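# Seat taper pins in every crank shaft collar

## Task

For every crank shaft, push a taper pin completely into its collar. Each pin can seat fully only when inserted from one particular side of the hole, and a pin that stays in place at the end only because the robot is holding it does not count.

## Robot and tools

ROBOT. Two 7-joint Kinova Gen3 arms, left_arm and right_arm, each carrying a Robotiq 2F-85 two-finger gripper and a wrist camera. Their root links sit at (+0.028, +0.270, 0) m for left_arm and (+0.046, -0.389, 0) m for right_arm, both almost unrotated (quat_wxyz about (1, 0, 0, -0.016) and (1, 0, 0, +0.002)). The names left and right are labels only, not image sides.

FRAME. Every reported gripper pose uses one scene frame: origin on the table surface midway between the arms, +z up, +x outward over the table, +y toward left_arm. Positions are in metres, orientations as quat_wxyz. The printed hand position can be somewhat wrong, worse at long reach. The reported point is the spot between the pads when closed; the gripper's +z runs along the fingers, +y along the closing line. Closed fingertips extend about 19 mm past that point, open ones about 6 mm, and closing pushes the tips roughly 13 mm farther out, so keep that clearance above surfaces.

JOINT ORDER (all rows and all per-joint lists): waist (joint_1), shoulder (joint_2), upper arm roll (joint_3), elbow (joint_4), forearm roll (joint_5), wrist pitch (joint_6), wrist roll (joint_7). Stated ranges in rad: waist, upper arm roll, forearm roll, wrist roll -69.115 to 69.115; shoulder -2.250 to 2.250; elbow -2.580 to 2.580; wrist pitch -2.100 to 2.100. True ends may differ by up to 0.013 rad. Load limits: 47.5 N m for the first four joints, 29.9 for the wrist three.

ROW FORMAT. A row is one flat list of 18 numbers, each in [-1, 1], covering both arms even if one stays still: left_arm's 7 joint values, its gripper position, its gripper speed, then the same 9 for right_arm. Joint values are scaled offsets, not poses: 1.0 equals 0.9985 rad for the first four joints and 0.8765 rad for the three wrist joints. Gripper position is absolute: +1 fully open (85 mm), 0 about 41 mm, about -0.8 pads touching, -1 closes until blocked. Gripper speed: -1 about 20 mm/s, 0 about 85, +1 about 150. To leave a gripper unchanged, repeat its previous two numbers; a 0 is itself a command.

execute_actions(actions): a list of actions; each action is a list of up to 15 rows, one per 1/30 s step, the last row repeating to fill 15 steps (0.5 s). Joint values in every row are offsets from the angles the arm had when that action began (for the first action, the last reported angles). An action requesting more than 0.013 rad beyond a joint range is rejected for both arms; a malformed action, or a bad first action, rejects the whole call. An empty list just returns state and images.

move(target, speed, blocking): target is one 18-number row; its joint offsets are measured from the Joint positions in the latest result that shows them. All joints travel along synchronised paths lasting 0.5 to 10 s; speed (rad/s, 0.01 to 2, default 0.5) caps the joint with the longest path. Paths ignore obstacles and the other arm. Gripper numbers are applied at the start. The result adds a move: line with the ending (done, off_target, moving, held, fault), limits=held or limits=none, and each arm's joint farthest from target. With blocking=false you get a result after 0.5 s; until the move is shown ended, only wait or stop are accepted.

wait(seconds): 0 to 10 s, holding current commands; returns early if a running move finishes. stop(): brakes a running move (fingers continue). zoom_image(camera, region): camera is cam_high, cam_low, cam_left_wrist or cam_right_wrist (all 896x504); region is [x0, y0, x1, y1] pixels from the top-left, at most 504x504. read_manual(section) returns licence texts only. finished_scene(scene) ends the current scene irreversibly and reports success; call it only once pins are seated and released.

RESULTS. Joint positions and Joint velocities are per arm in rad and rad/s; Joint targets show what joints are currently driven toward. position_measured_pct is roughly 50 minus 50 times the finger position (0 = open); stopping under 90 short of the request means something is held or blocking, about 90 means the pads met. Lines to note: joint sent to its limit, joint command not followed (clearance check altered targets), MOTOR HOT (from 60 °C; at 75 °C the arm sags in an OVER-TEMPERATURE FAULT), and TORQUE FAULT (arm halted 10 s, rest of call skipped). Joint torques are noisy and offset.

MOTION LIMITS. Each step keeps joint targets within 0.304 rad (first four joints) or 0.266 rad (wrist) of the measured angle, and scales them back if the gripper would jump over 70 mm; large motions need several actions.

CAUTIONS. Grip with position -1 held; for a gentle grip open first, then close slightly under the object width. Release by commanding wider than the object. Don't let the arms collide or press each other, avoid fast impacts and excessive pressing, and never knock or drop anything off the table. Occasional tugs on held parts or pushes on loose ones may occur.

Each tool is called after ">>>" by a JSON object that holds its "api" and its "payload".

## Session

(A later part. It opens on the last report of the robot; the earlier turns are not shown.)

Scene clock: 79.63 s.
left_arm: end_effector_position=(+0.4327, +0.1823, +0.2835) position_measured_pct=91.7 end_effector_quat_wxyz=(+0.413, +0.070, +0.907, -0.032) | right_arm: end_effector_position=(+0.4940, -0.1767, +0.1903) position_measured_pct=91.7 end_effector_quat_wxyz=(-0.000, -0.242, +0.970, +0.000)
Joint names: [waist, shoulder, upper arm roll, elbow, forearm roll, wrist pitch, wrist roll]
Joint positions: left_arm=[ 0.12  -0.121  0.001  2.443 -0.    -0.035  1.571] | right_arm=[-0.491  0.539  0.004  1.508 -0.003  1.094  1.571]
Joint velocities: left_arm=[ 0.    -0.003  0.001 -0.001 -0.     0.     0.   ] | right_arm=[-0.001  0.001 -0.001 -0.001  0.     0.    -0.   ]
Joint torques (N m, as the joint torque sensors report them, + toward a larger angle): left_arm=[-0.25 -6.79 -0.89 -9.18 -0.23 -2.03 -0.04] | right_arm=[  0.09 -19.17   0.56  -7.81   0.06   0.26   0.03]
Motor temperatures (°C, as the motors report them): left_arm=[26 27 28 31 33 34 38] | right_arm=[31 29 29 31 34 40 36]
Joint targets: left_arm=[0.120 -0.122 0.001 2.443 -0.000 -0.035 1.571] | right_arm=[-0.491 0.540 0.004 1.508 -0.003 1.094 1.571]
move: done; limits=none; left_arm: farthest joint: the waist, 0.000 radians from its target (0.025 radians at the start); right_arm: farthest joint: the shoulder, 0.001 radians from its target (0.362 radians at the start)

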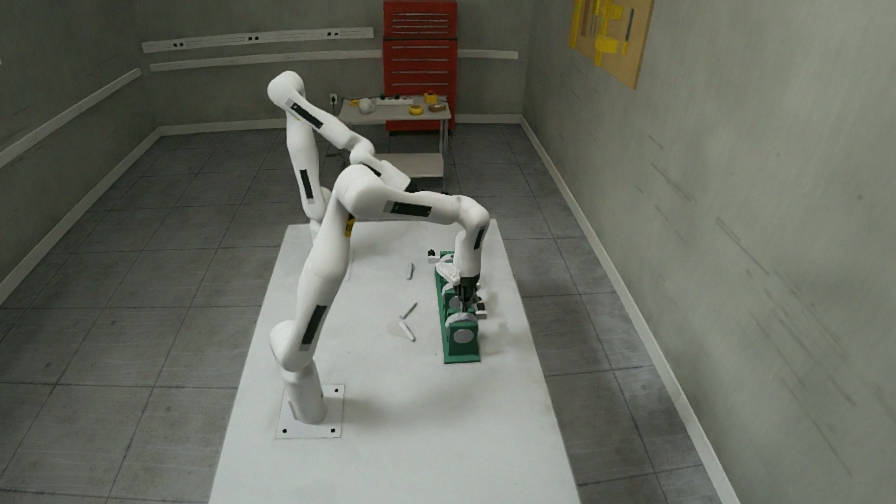

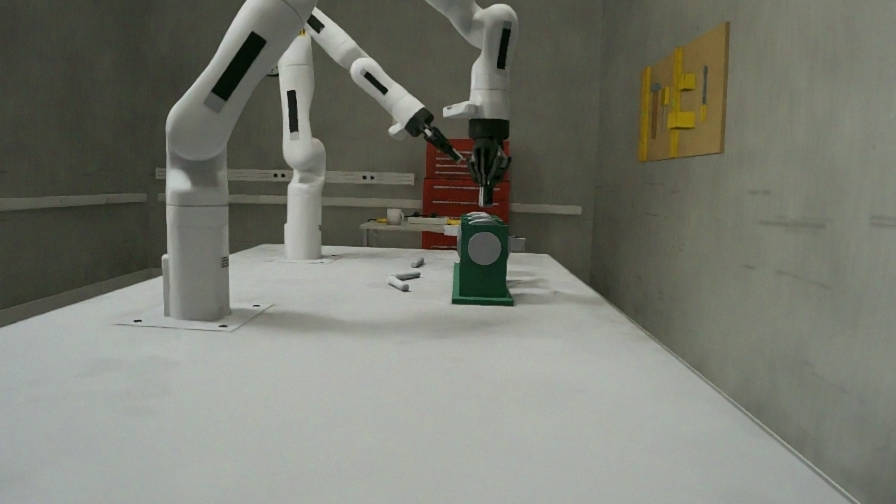

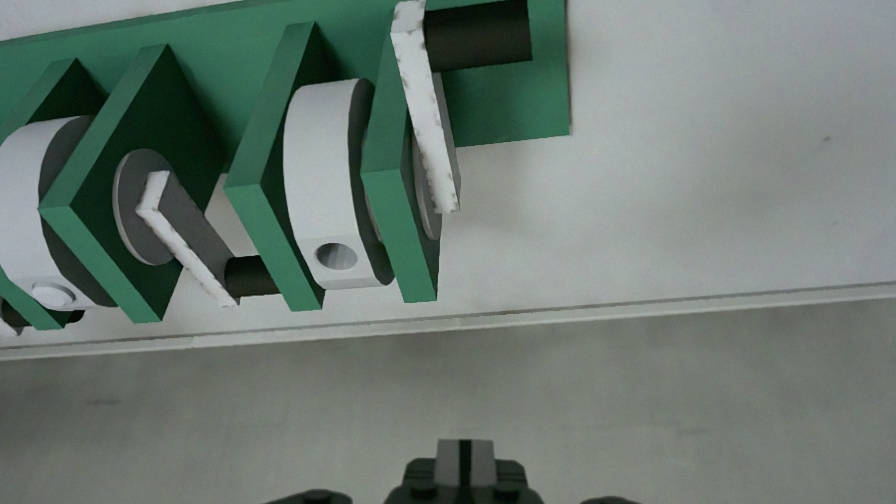

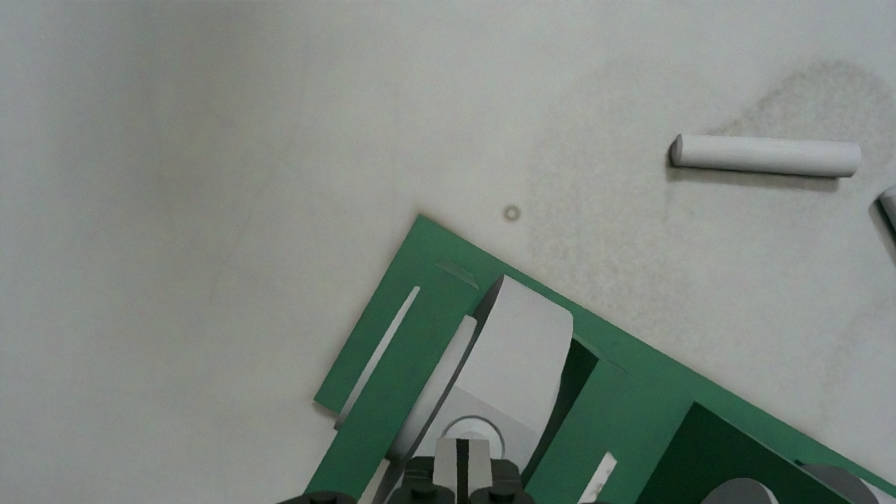

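>>> {"api": "move", "payload": {"target": [0,0,0,0,0,0,0,-1,0.3,-0.006,0.036,0,0.051,0,-0.099,0,-1,0.5], "speed": 0.1}}

Scene clock: 81.03 s.
left_arm: end_effector_position=(+0.4327, +0.1823, +0.2835) position_measured_pct=91.7 end_effector_quat_wxyz=(+0.413, +0.070, +0.907, -0.032) | right_arm: end_effector_position=(+0.4971, -0.1750, +0.1684) position_measured_pct=91.7 end_effector_quat_wxyz=(+0.010, -0.243, +0.970, +0.001)
Joint names: [waist, shoulder, upper arm roll, elbow, forearm roll, wrist pitch, wrist roll]
Joint positions: left_arm=[ 0.12  -0.121  0.001  2.443 -0.    -0.035  1.571] | right_arm=[-0.494  0.559  0.007  1.553 -0.001  1.01   1.571]
Joint velocities: left_arm=[ 0.    -0.     0.    -0.     0.    -0.001 -0.   ] | right_arm=[ 0.     0.001  0.001 -0.001 -0.    -0.    -0.   ]
Joint torques (N m, as the joint torque sensors report them, + toward a larger angle): left_arm=[ 0.34 -6.82 -0.41 -9.2   0.24 -2.19  0.09] | right_arm=[-2.18 -6.86 -1.61 -1.96 -0.77 -1.12  0.05]
Motor temperatures (°C, as the motors report them): left_arm=[26 27 28 31 33 34 38] | right_arm=[31 29 29 31 34 40 36]
Joint targets: left_arm=[0.120 -0.121 0.001 2.443 -0.000 -0.035 1.571] | right_arm=[-0.497 0.575 0.004 1.559 -0.003 1.007 1.571]
move: off_target (right_arm); limits=none; left_arm: farthest joint: the waist, 0.000 radians from its target (0.000 radians at the start); right_arm: farthest joint: the shoulder, 0.016 radians from its target (0.035 radians at the start)

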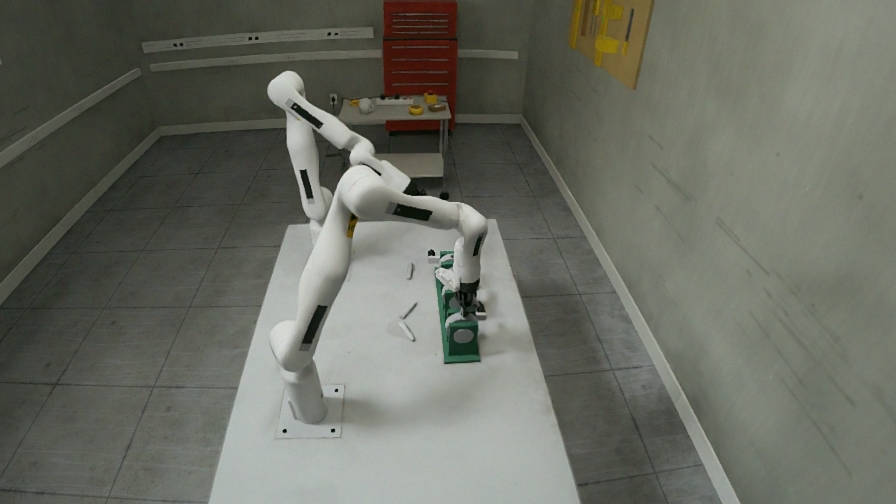

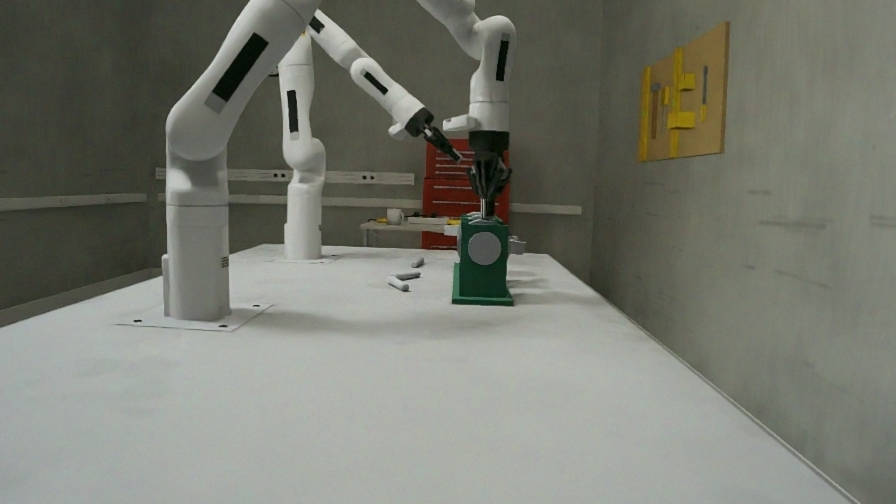

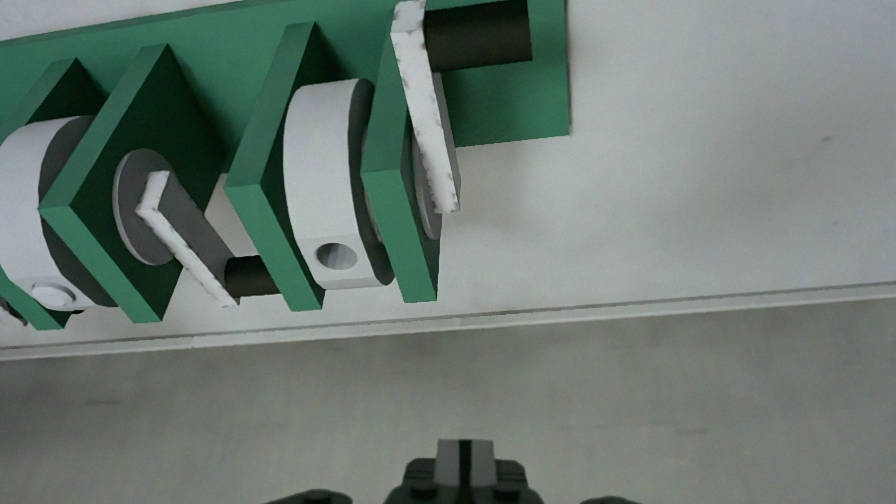

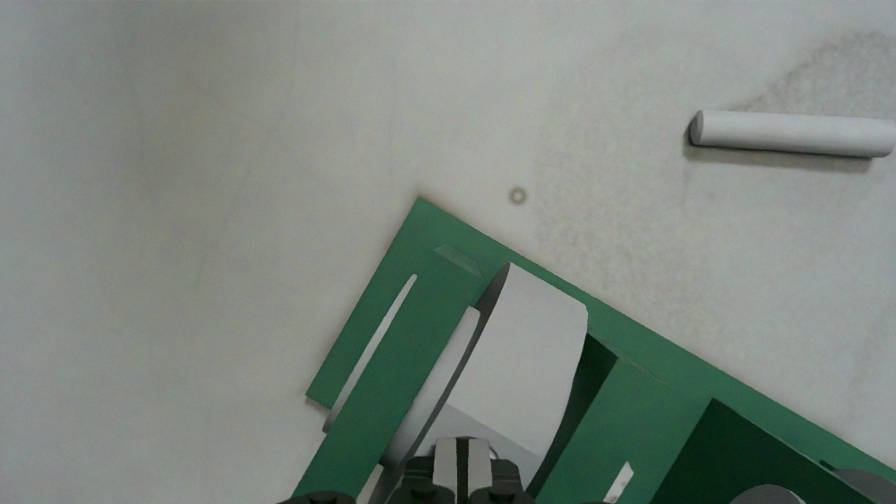

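>>> {"api": "move", "payload": {"target": [0,0,0,0,0,0,0,-1,0.3,-0.03,-0.01,0,-0.075,0,0.12,0,-1,0.5], "speed": 0.4}}

>>> {"api": "move", "payload": {"target": [0,0,0,0,0,0,0,-1,0.3,-0.193,0.176,-0.005,-0.3145,0,0.157,0,-1,0.5], "speed": 0.7}}

Scene clock: 82.20 s.
left_arm: end_effector_position=(+0.4327, +0.1823, +0.2835) position_measured_pct=91.7 end_effector_quat_wxyz=(+0.413, +0.070, +0.907, -0.032) | right_arm: end_effector_position=(+0.4930, -0.1602, +0.1940) position_measured_pct=91.7 end_effector_quat_wxyz=(+0.000, -0.258, +0.966, -0.001)
Joint names: [waist, shoulder, upper arm roll, elbow, forearm roll, wrist pitch, wrist roll]
Joint positions: left_arm=[ 0.12  -0.121  0.001  2.443 -0.    -0.035  1.571] | right_arm=[-0.524  0.549  0.007  1.478 -0.001  1.115  1.571]
Joint velocities: left_arm=[-0.    -0.    -0.001  0.    -0.     0.001  0.   ] | right_arm=[-0.002  0.    -0.001 -0.    -0.     0.001  0.   ]
Joint torques (N m, as the joint torque sensors report them, + toward a larger angle): left_arm=[-0.36 -6.61 -0.15 -9.22 -0.26 -2.22 -0.16] | right_arm=[ -0.36 -19.04   0.47  -7.95   0.19   0.28  -0.13]
Motor temperatures (°C, as the motors report them): left_arm=[26 27 28 31 33 34 38] | right_arm=[31 29 29 31 34 40 36]
Joint targets: left_arm=[0.120 -0.121 0.001 2.443 -0.000 -0.035 1.571] | right_arm=[-0.524 0.549 0.007 1.478 -0.001 1.115 1.571]
move: done; limits=none; left_arm: farthest joint: the waist, 0.000 radians from its target (0.000 radians at the start); right_arm: farthest joint: the waist, 0.000 radians from its target (0.030 radians at the start)

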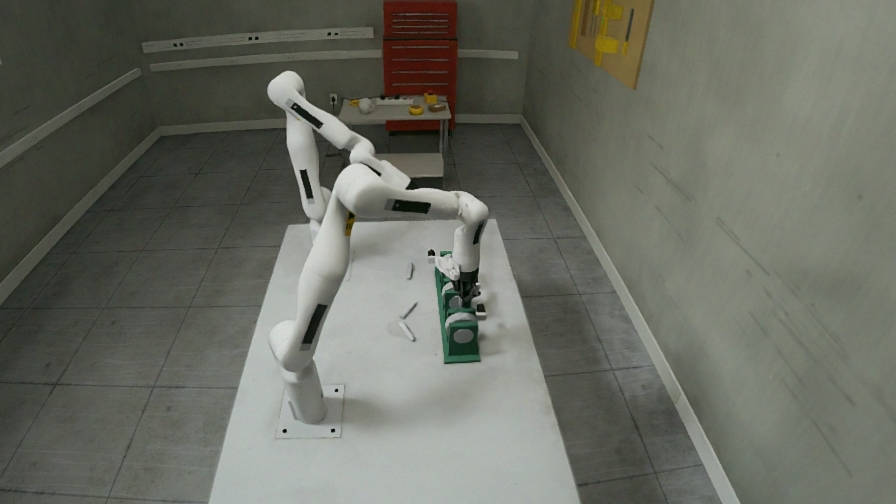

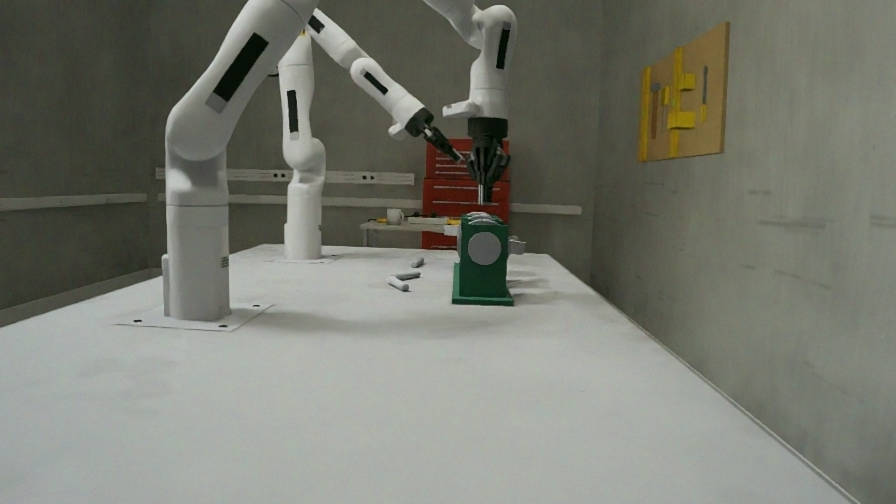

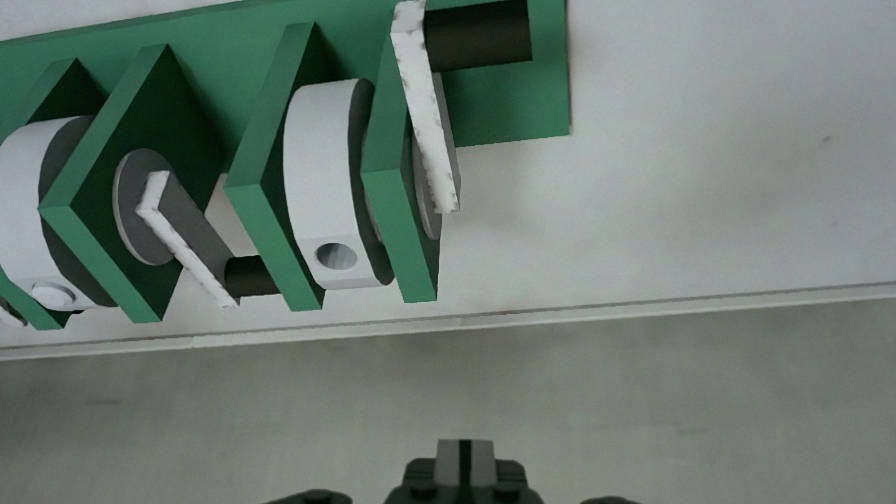

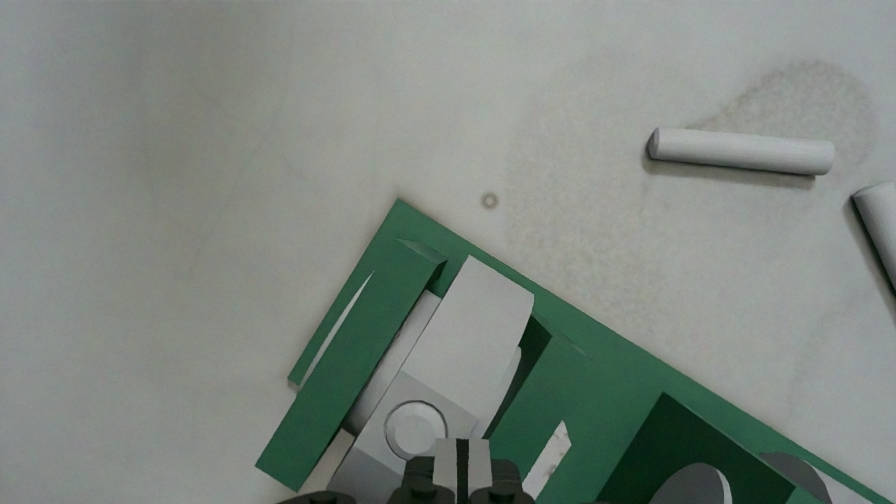

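Scene clock: 83.23 s.
left_arm: end_effector_position=(+0.4327, +0.1823, +0.2835) position_measured_pct=91.7 end_effector_quat_wxyz=(+0.413, +0.070, +0.907, -0.032) | right_arm: end_effector_position=(+0.4966, -0.0269, +0.1904) position_measured_pct=91.7 end_effector_quat_wxyz=(+0.000, -0.352, +0.936, -0.000)
Joint names: [waist, shoulder, upper arm roll, elbow, forearm roll, wrist pitch, wrist roll]
Joint positions: left_arm=[ 0.12  -0.121  0.001  2.443 -0.    -0.035  1.571] | right_arm=[-0.717  0.725  0.002  1.164 -0.001  1.253  1.571]
Joint velocities: left_arm=[ 0.002 -0.    -0.     0.     0.     0.001  0.   ] | right_arm=[-0.002  0.001  0.     0.002  0.     0.    -0.   ]
Joint torques (N m, as the joint torque sensors report them, + toward a larger angle): left_arm=[-0.16 -6.58 -0.42 -9.1  -0.16 -2.34 -0.14] | right_arm=[  0.12 -23.14   0.17  -8.06   0.03   0.31   0.02]
Motor temperatures (°C, as the motors report them): left_arm=[26 27 28 31 33 34 38] | right_arm=[31 29 29 31 34 40 36]
Joint targets: left_arm=[0.120 -0.121 0.001 2.443 -0.000 -0.035 1.571] | right_arm=[-0.717 0.725 0.002 1.164 -0.001 1.253 1.571]
move: done; limits=none; left_arm: farthest joint: the waist, 0.000 radians from its target (0.000 radians at the start); right_arm: farthest joint: the waist, 0.000 radians from its target (0.193 radians at the start)

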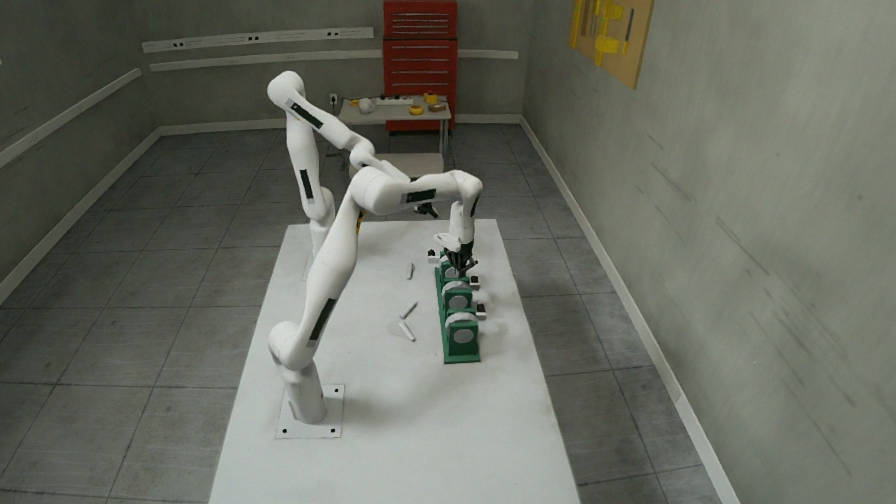

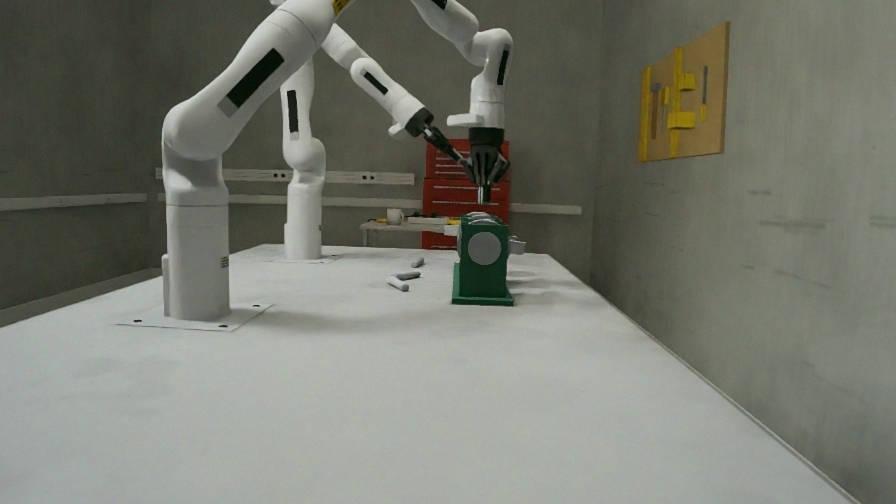

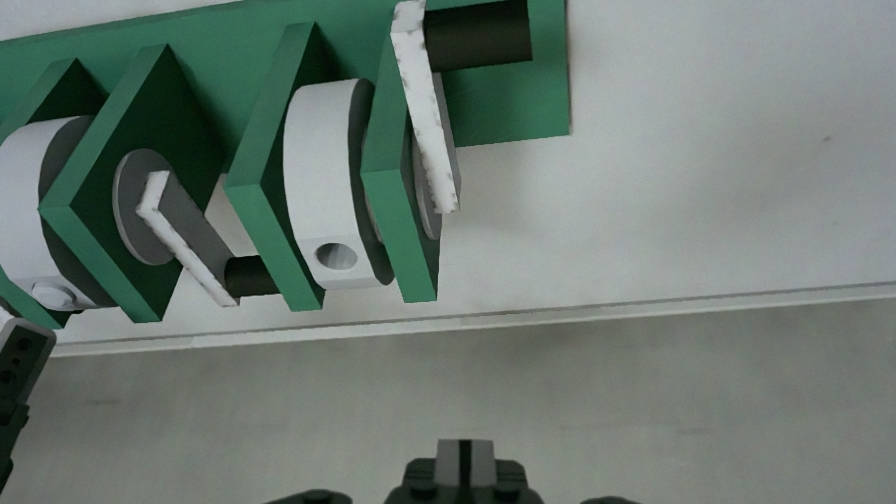

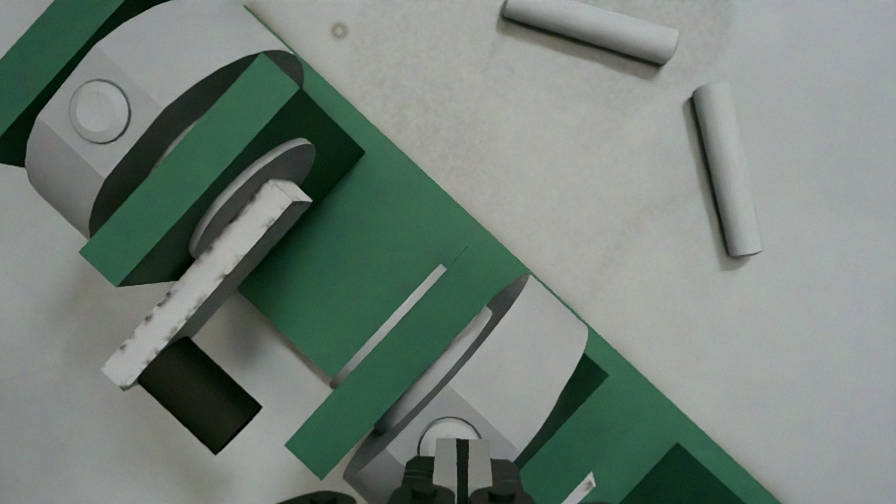

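>>> {"api": "move", "payload": {"target": [0,0,0,0,0,0,0,-1,0.3,0.005,0.026,0,0.054,0,-0.087,0,-1,0.5], "speed": 0.1}}

Scene clock: 84.60 s.
left_arm: end_effector_position=(+0.4327, +0.1823, +0.2835) position_measured_pct=91.7 end_effector_quat_wxyz=(+0.413, +0.070, +0.907, -0.032) | right_arm: end_effector_position=(+0.5009, -0.0291, +0.1683) position_measured_pct=91.7 end_effector_quat_wxyz=(+0.007, -0.348, +0.937, +0.002)
Joint names: [waist, shoulder, upper arm roll, elbow, forearm roll, wrist pitch, wrist roll]
Joint positions: left_arm=[ 0.12  -0.121  0.001  2.443 -0.    -0.035  1.571] | right_arm=[-0.711  0.738  0.003  1.212  0.     1.177  1.571]
Joint velocities: left_arm=[-0.     0.     0.001 -0.    -0.    -0.    -0.   ] | right_arm=[ 0.    -0.    -0.002 -0.001 -0.    -0.    -0.   ]
Joint torques (N m, as the joint torque sensors report them, + toward a larger angle): left_arm=[-0.16 -6.91 -0.03 -9.01 -0.09 -2.15 -0.22] | right_arm=[ -1.02 -13.46  -0.03  -4.14  -0.44  -0.22   0.  ]
Motor temperatures (°C, as the motors report them): left_arm=[26 27 28 31 33 34 38] | right_arm=[31 29 29 31 34 40 36]
Joint targets: left_arm=[0.120 -0.121 0.001 2.443 -0.000 -0.035 1.571] | right_arm=[-0.712 0.751 0.002 1.218 -0.001 1.176 1.571]
move: off_target (right_arm); limits=none; left_arm: farthest joint: the waist, 0.000 radians from its target (0.000 radians at the start); right_arm: farthest joint: the shoulder, 0.013 radians from its target (0.026 radians at the start)

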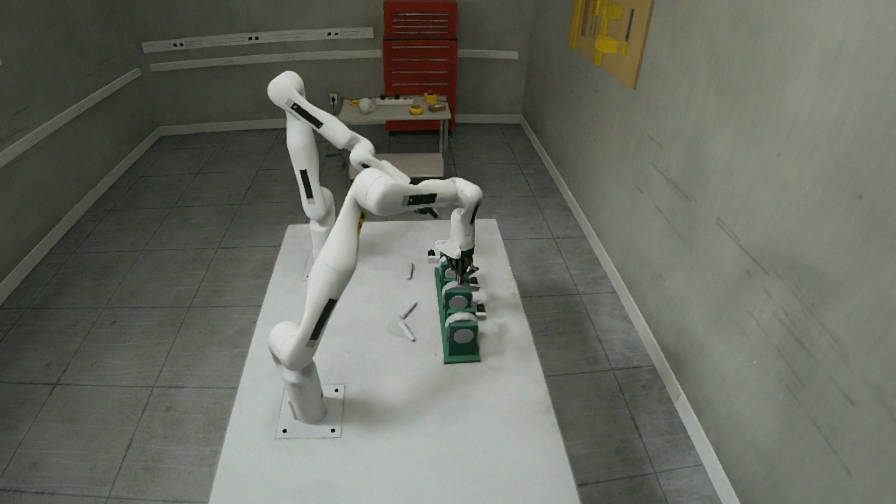

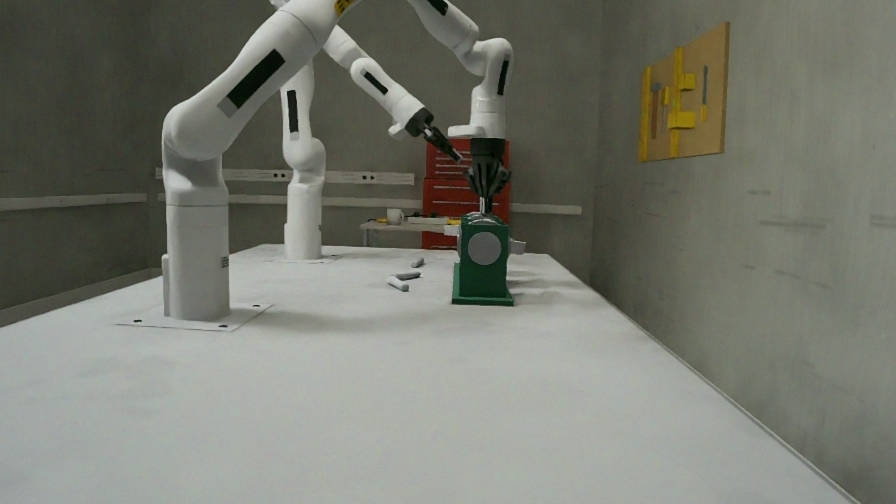

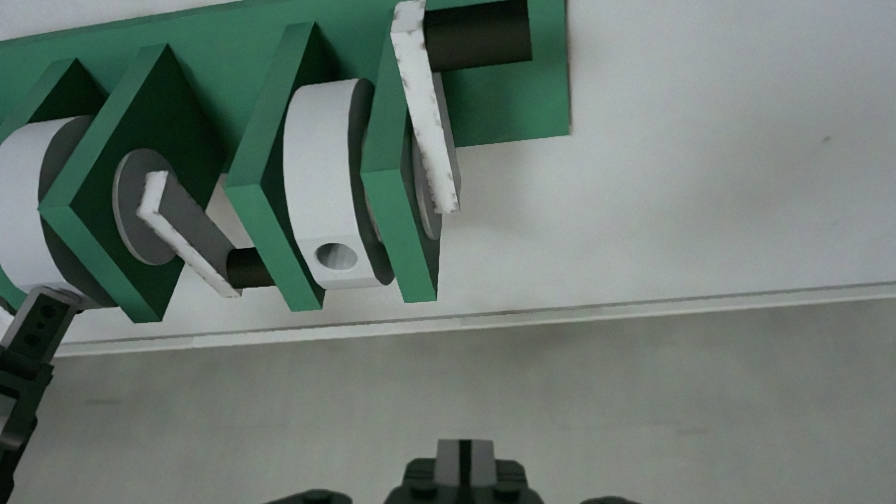

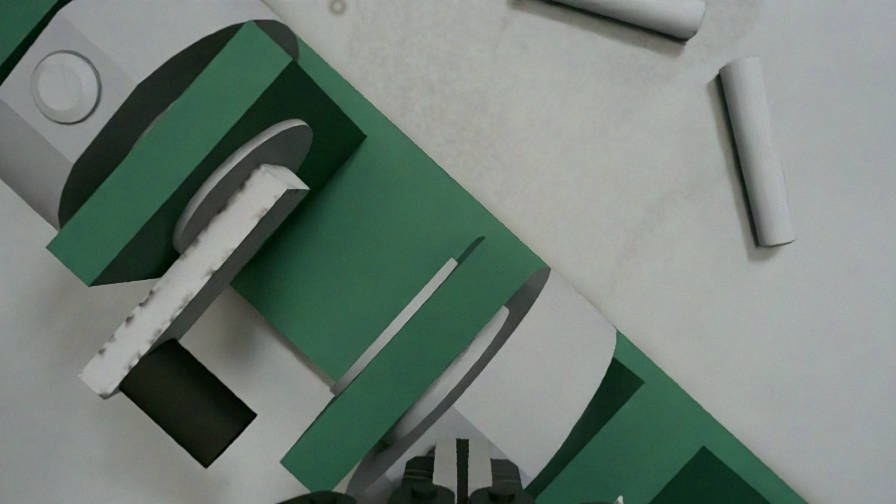

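>>> {"api": "move", "payload": {"target": [0,0,0,0,0,0,0,-1,0.3,-0.17,-0.305,0,0.443,0,-0.14,0.7,0.1,0], "speed": 1.0}}

>>> {"api": "move", "payload": {"target": [0,0,0,0,0,0,0,-1,0.3,-0.051,0.086,0,0.26,0,-0.395,0.53,0.1,0], "speed": 1.0}}

Scene clock: 86.40 s.
left_arm: end_effector_position=(+0.4327, +0.1823, +0.2835) position_measured_pct=91.7 end_effector_quat_wxyz=(+0.413, +0.070, +0.907, -0.032) | right_arm: end_effector_position=(+0.3511, -0.0577, +0.1997) position_measured_pct=45.2 end_effector_quat_wxyz=(+0.000, +0.680, -0.734, +0.001)
Joint names: [waist, shoulder, upper arm roll, elbow, forearm roll, wrist pitch, wrist roll]
Joint positions: left_arm=[ 0.12  -0.121  0.001  2.443 -0.    -0.035  1.571] | right_arm=[-0.88   0.434  0.003  1.655  0.     1.054  2.184]
Joint velocities: left_arm=[ 0.     0.    -0.001  0.    -0.    -0.002  0.   ] | right_arm=[-0.001 -0.002 -0.002  0.001  0.     0.001  0.   ]
Joint torques (N m, as the joint torque sensors report them, + toward a larger angle): left_arm=[-0.33 -6.47 -0.65 -9.17 -0.09 -2.34 -0.07] | right_arm=[ -0.33 -17.1    0.49  -7.85   0.07   0.3   -0.14]
Motor temperatures (°C, as the motors report them): left_arm=[26 27 28 31 33 34 38] | right_arm=[31 29 29 31 34 40 36]
Joint targets: left_arm=[0.120 -0.121 0.001 2.443 -0.000 -0.035 1.571] | right_arm=[-0.880 0.434 0.003 1.655 0.000 1.054 2.184]
move: done; limits=none; left_arm: farthest joint: the waist, 0.000 radians from its target (0.000 radians at the start); right_arm: farthest joint: the waist, 0.001 radians from its target (0.170 radians at the start)

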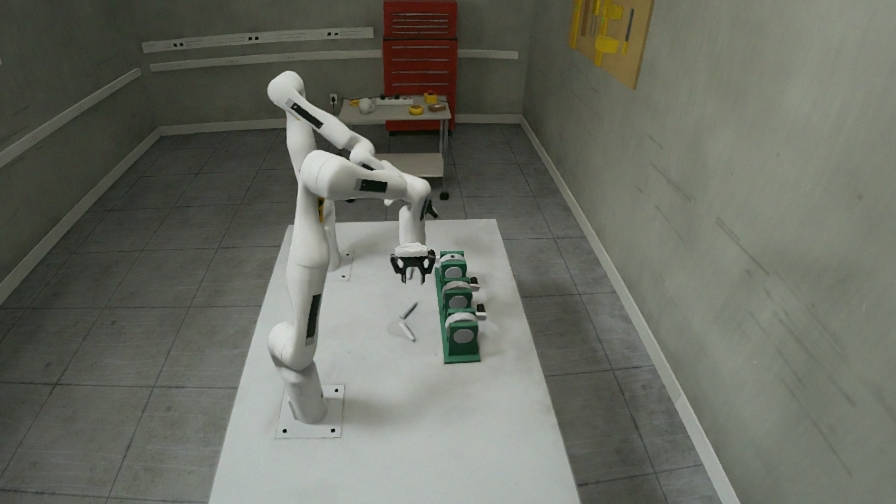

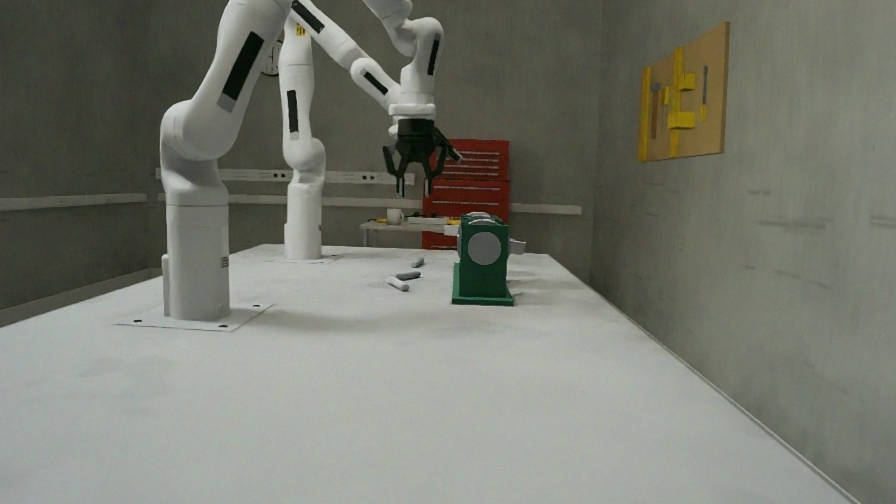

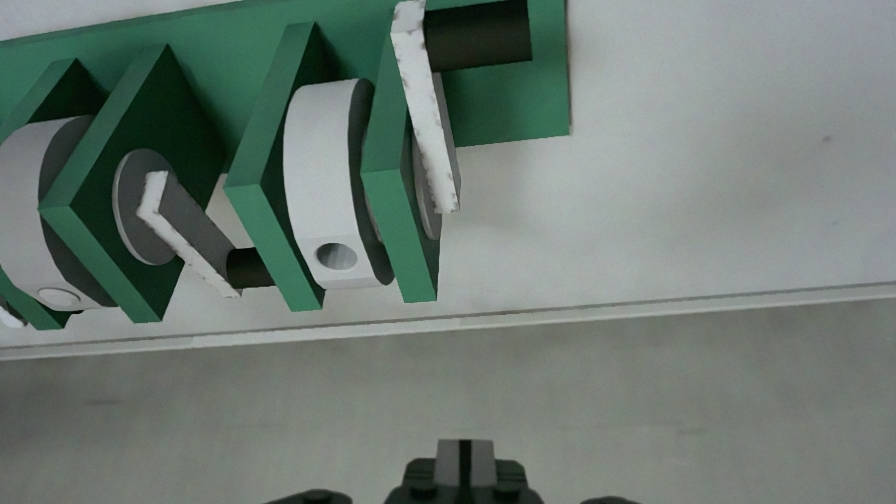

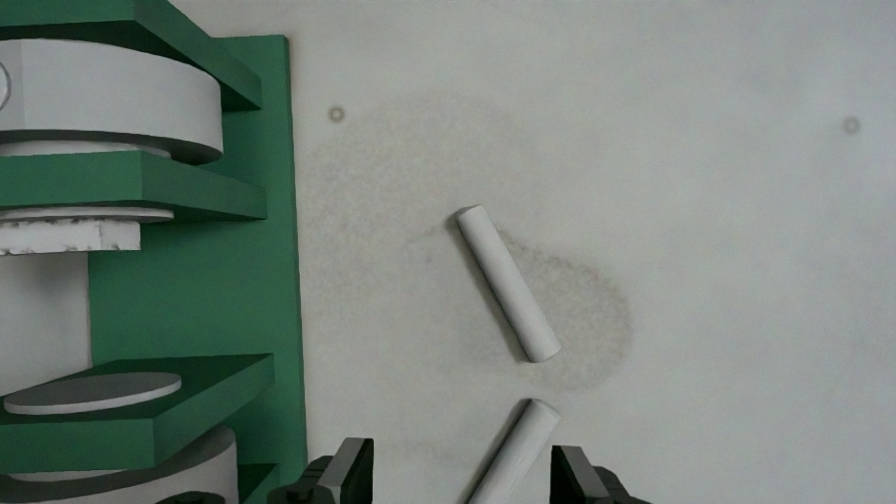

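Scene clock: 87.37 s.
left_arm: end_effector_position=(+0.4327, +0.1823, +0.2835) position_measured_pct=91.7 end_effector_quat_wxyz=(+0.413, +0.070, +0.907, -0.032) | right_arm: end_effector_position=(+0.3123, -0.0719, +0.0999) position_measured_pct=45.2 end_effector_quat_wxyz=(+0.000, +0.844, -0.536, +0.001)
Joint names: [waist, shoulder, upper arm roll, elbow, forearm roll, wrist pitch, wrist roll]
Joint positions: left_arm=[ 0.12  -0.121  0.001  2.443 -0.    -0.035  1.571] | right_arm=[-0.931  0.52   0.003  1.914  0.     0.708  2.649]
Joint velocities: left_arm=[ 0.     0.    -0.001 -0.    -0.     0.001  0.   ] | right_arm=[-0.002  0.001  0.001  0.001 -0.    -0.     0.   ]
Joint torques (N m, as the joint torque sensors report them, + toward a larger angle): left_arm=[-0.35 -6.92 -0.95 -9.04  0.02 -2.41 -0.16] | right_arm=[ -0.27 -16.87   0.71  -5.28   0.04   0.03  -0.12]
Motor temperatures (°C, as the motors report them): left_arm=[26 27 28 31 33 34 38] | right_arm=[31 29 29 31 34 40 36]
Joint targets: left_arm=[0.120 -0.121 0.001 2.443 -0.000 -0.035 1.571] | right_arm=[-0.931 0.520 0.003 1.914 0.000 0.708 2.649]
move: done; limits=none; left_arm: farthest joint: the waist, 0.000 radians from its target (0.000 radians at the start); right_arm: farthest joint: the elbow, 0.001 radians from its target (0.260 radians at the start)

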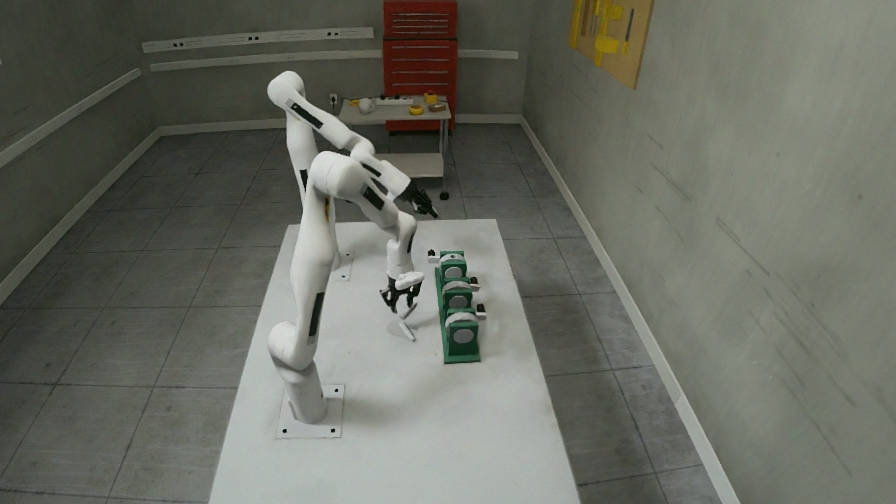

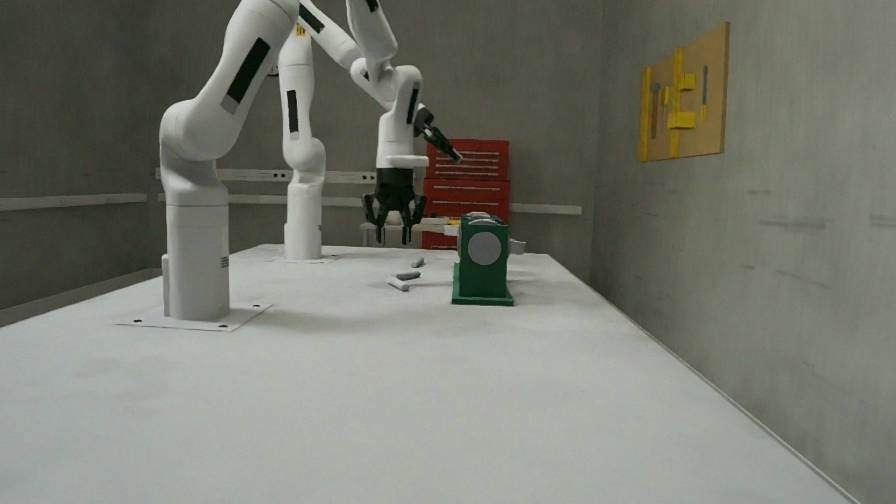

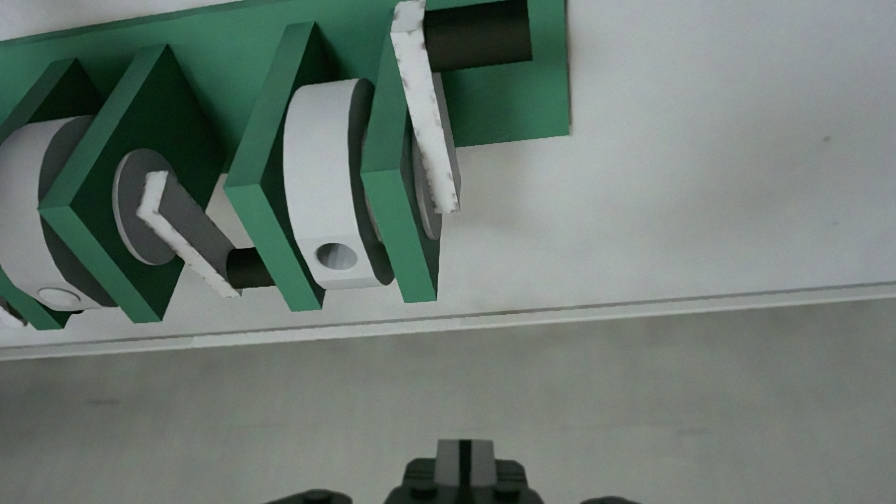

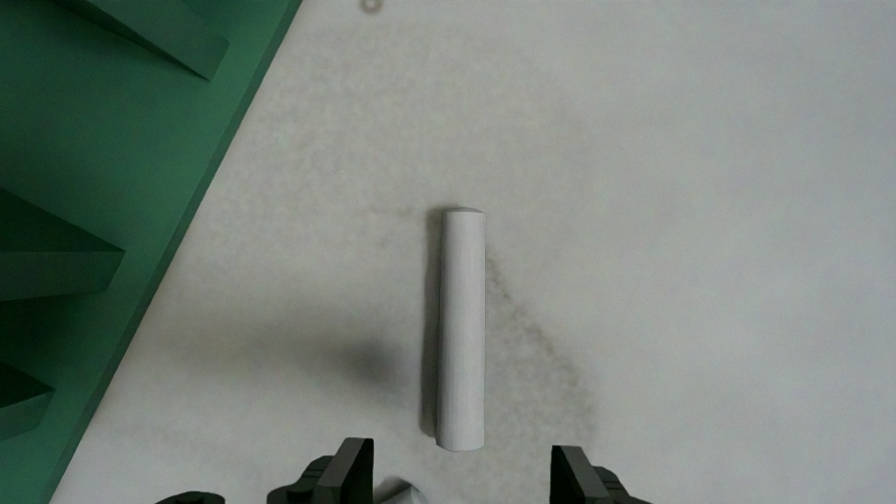

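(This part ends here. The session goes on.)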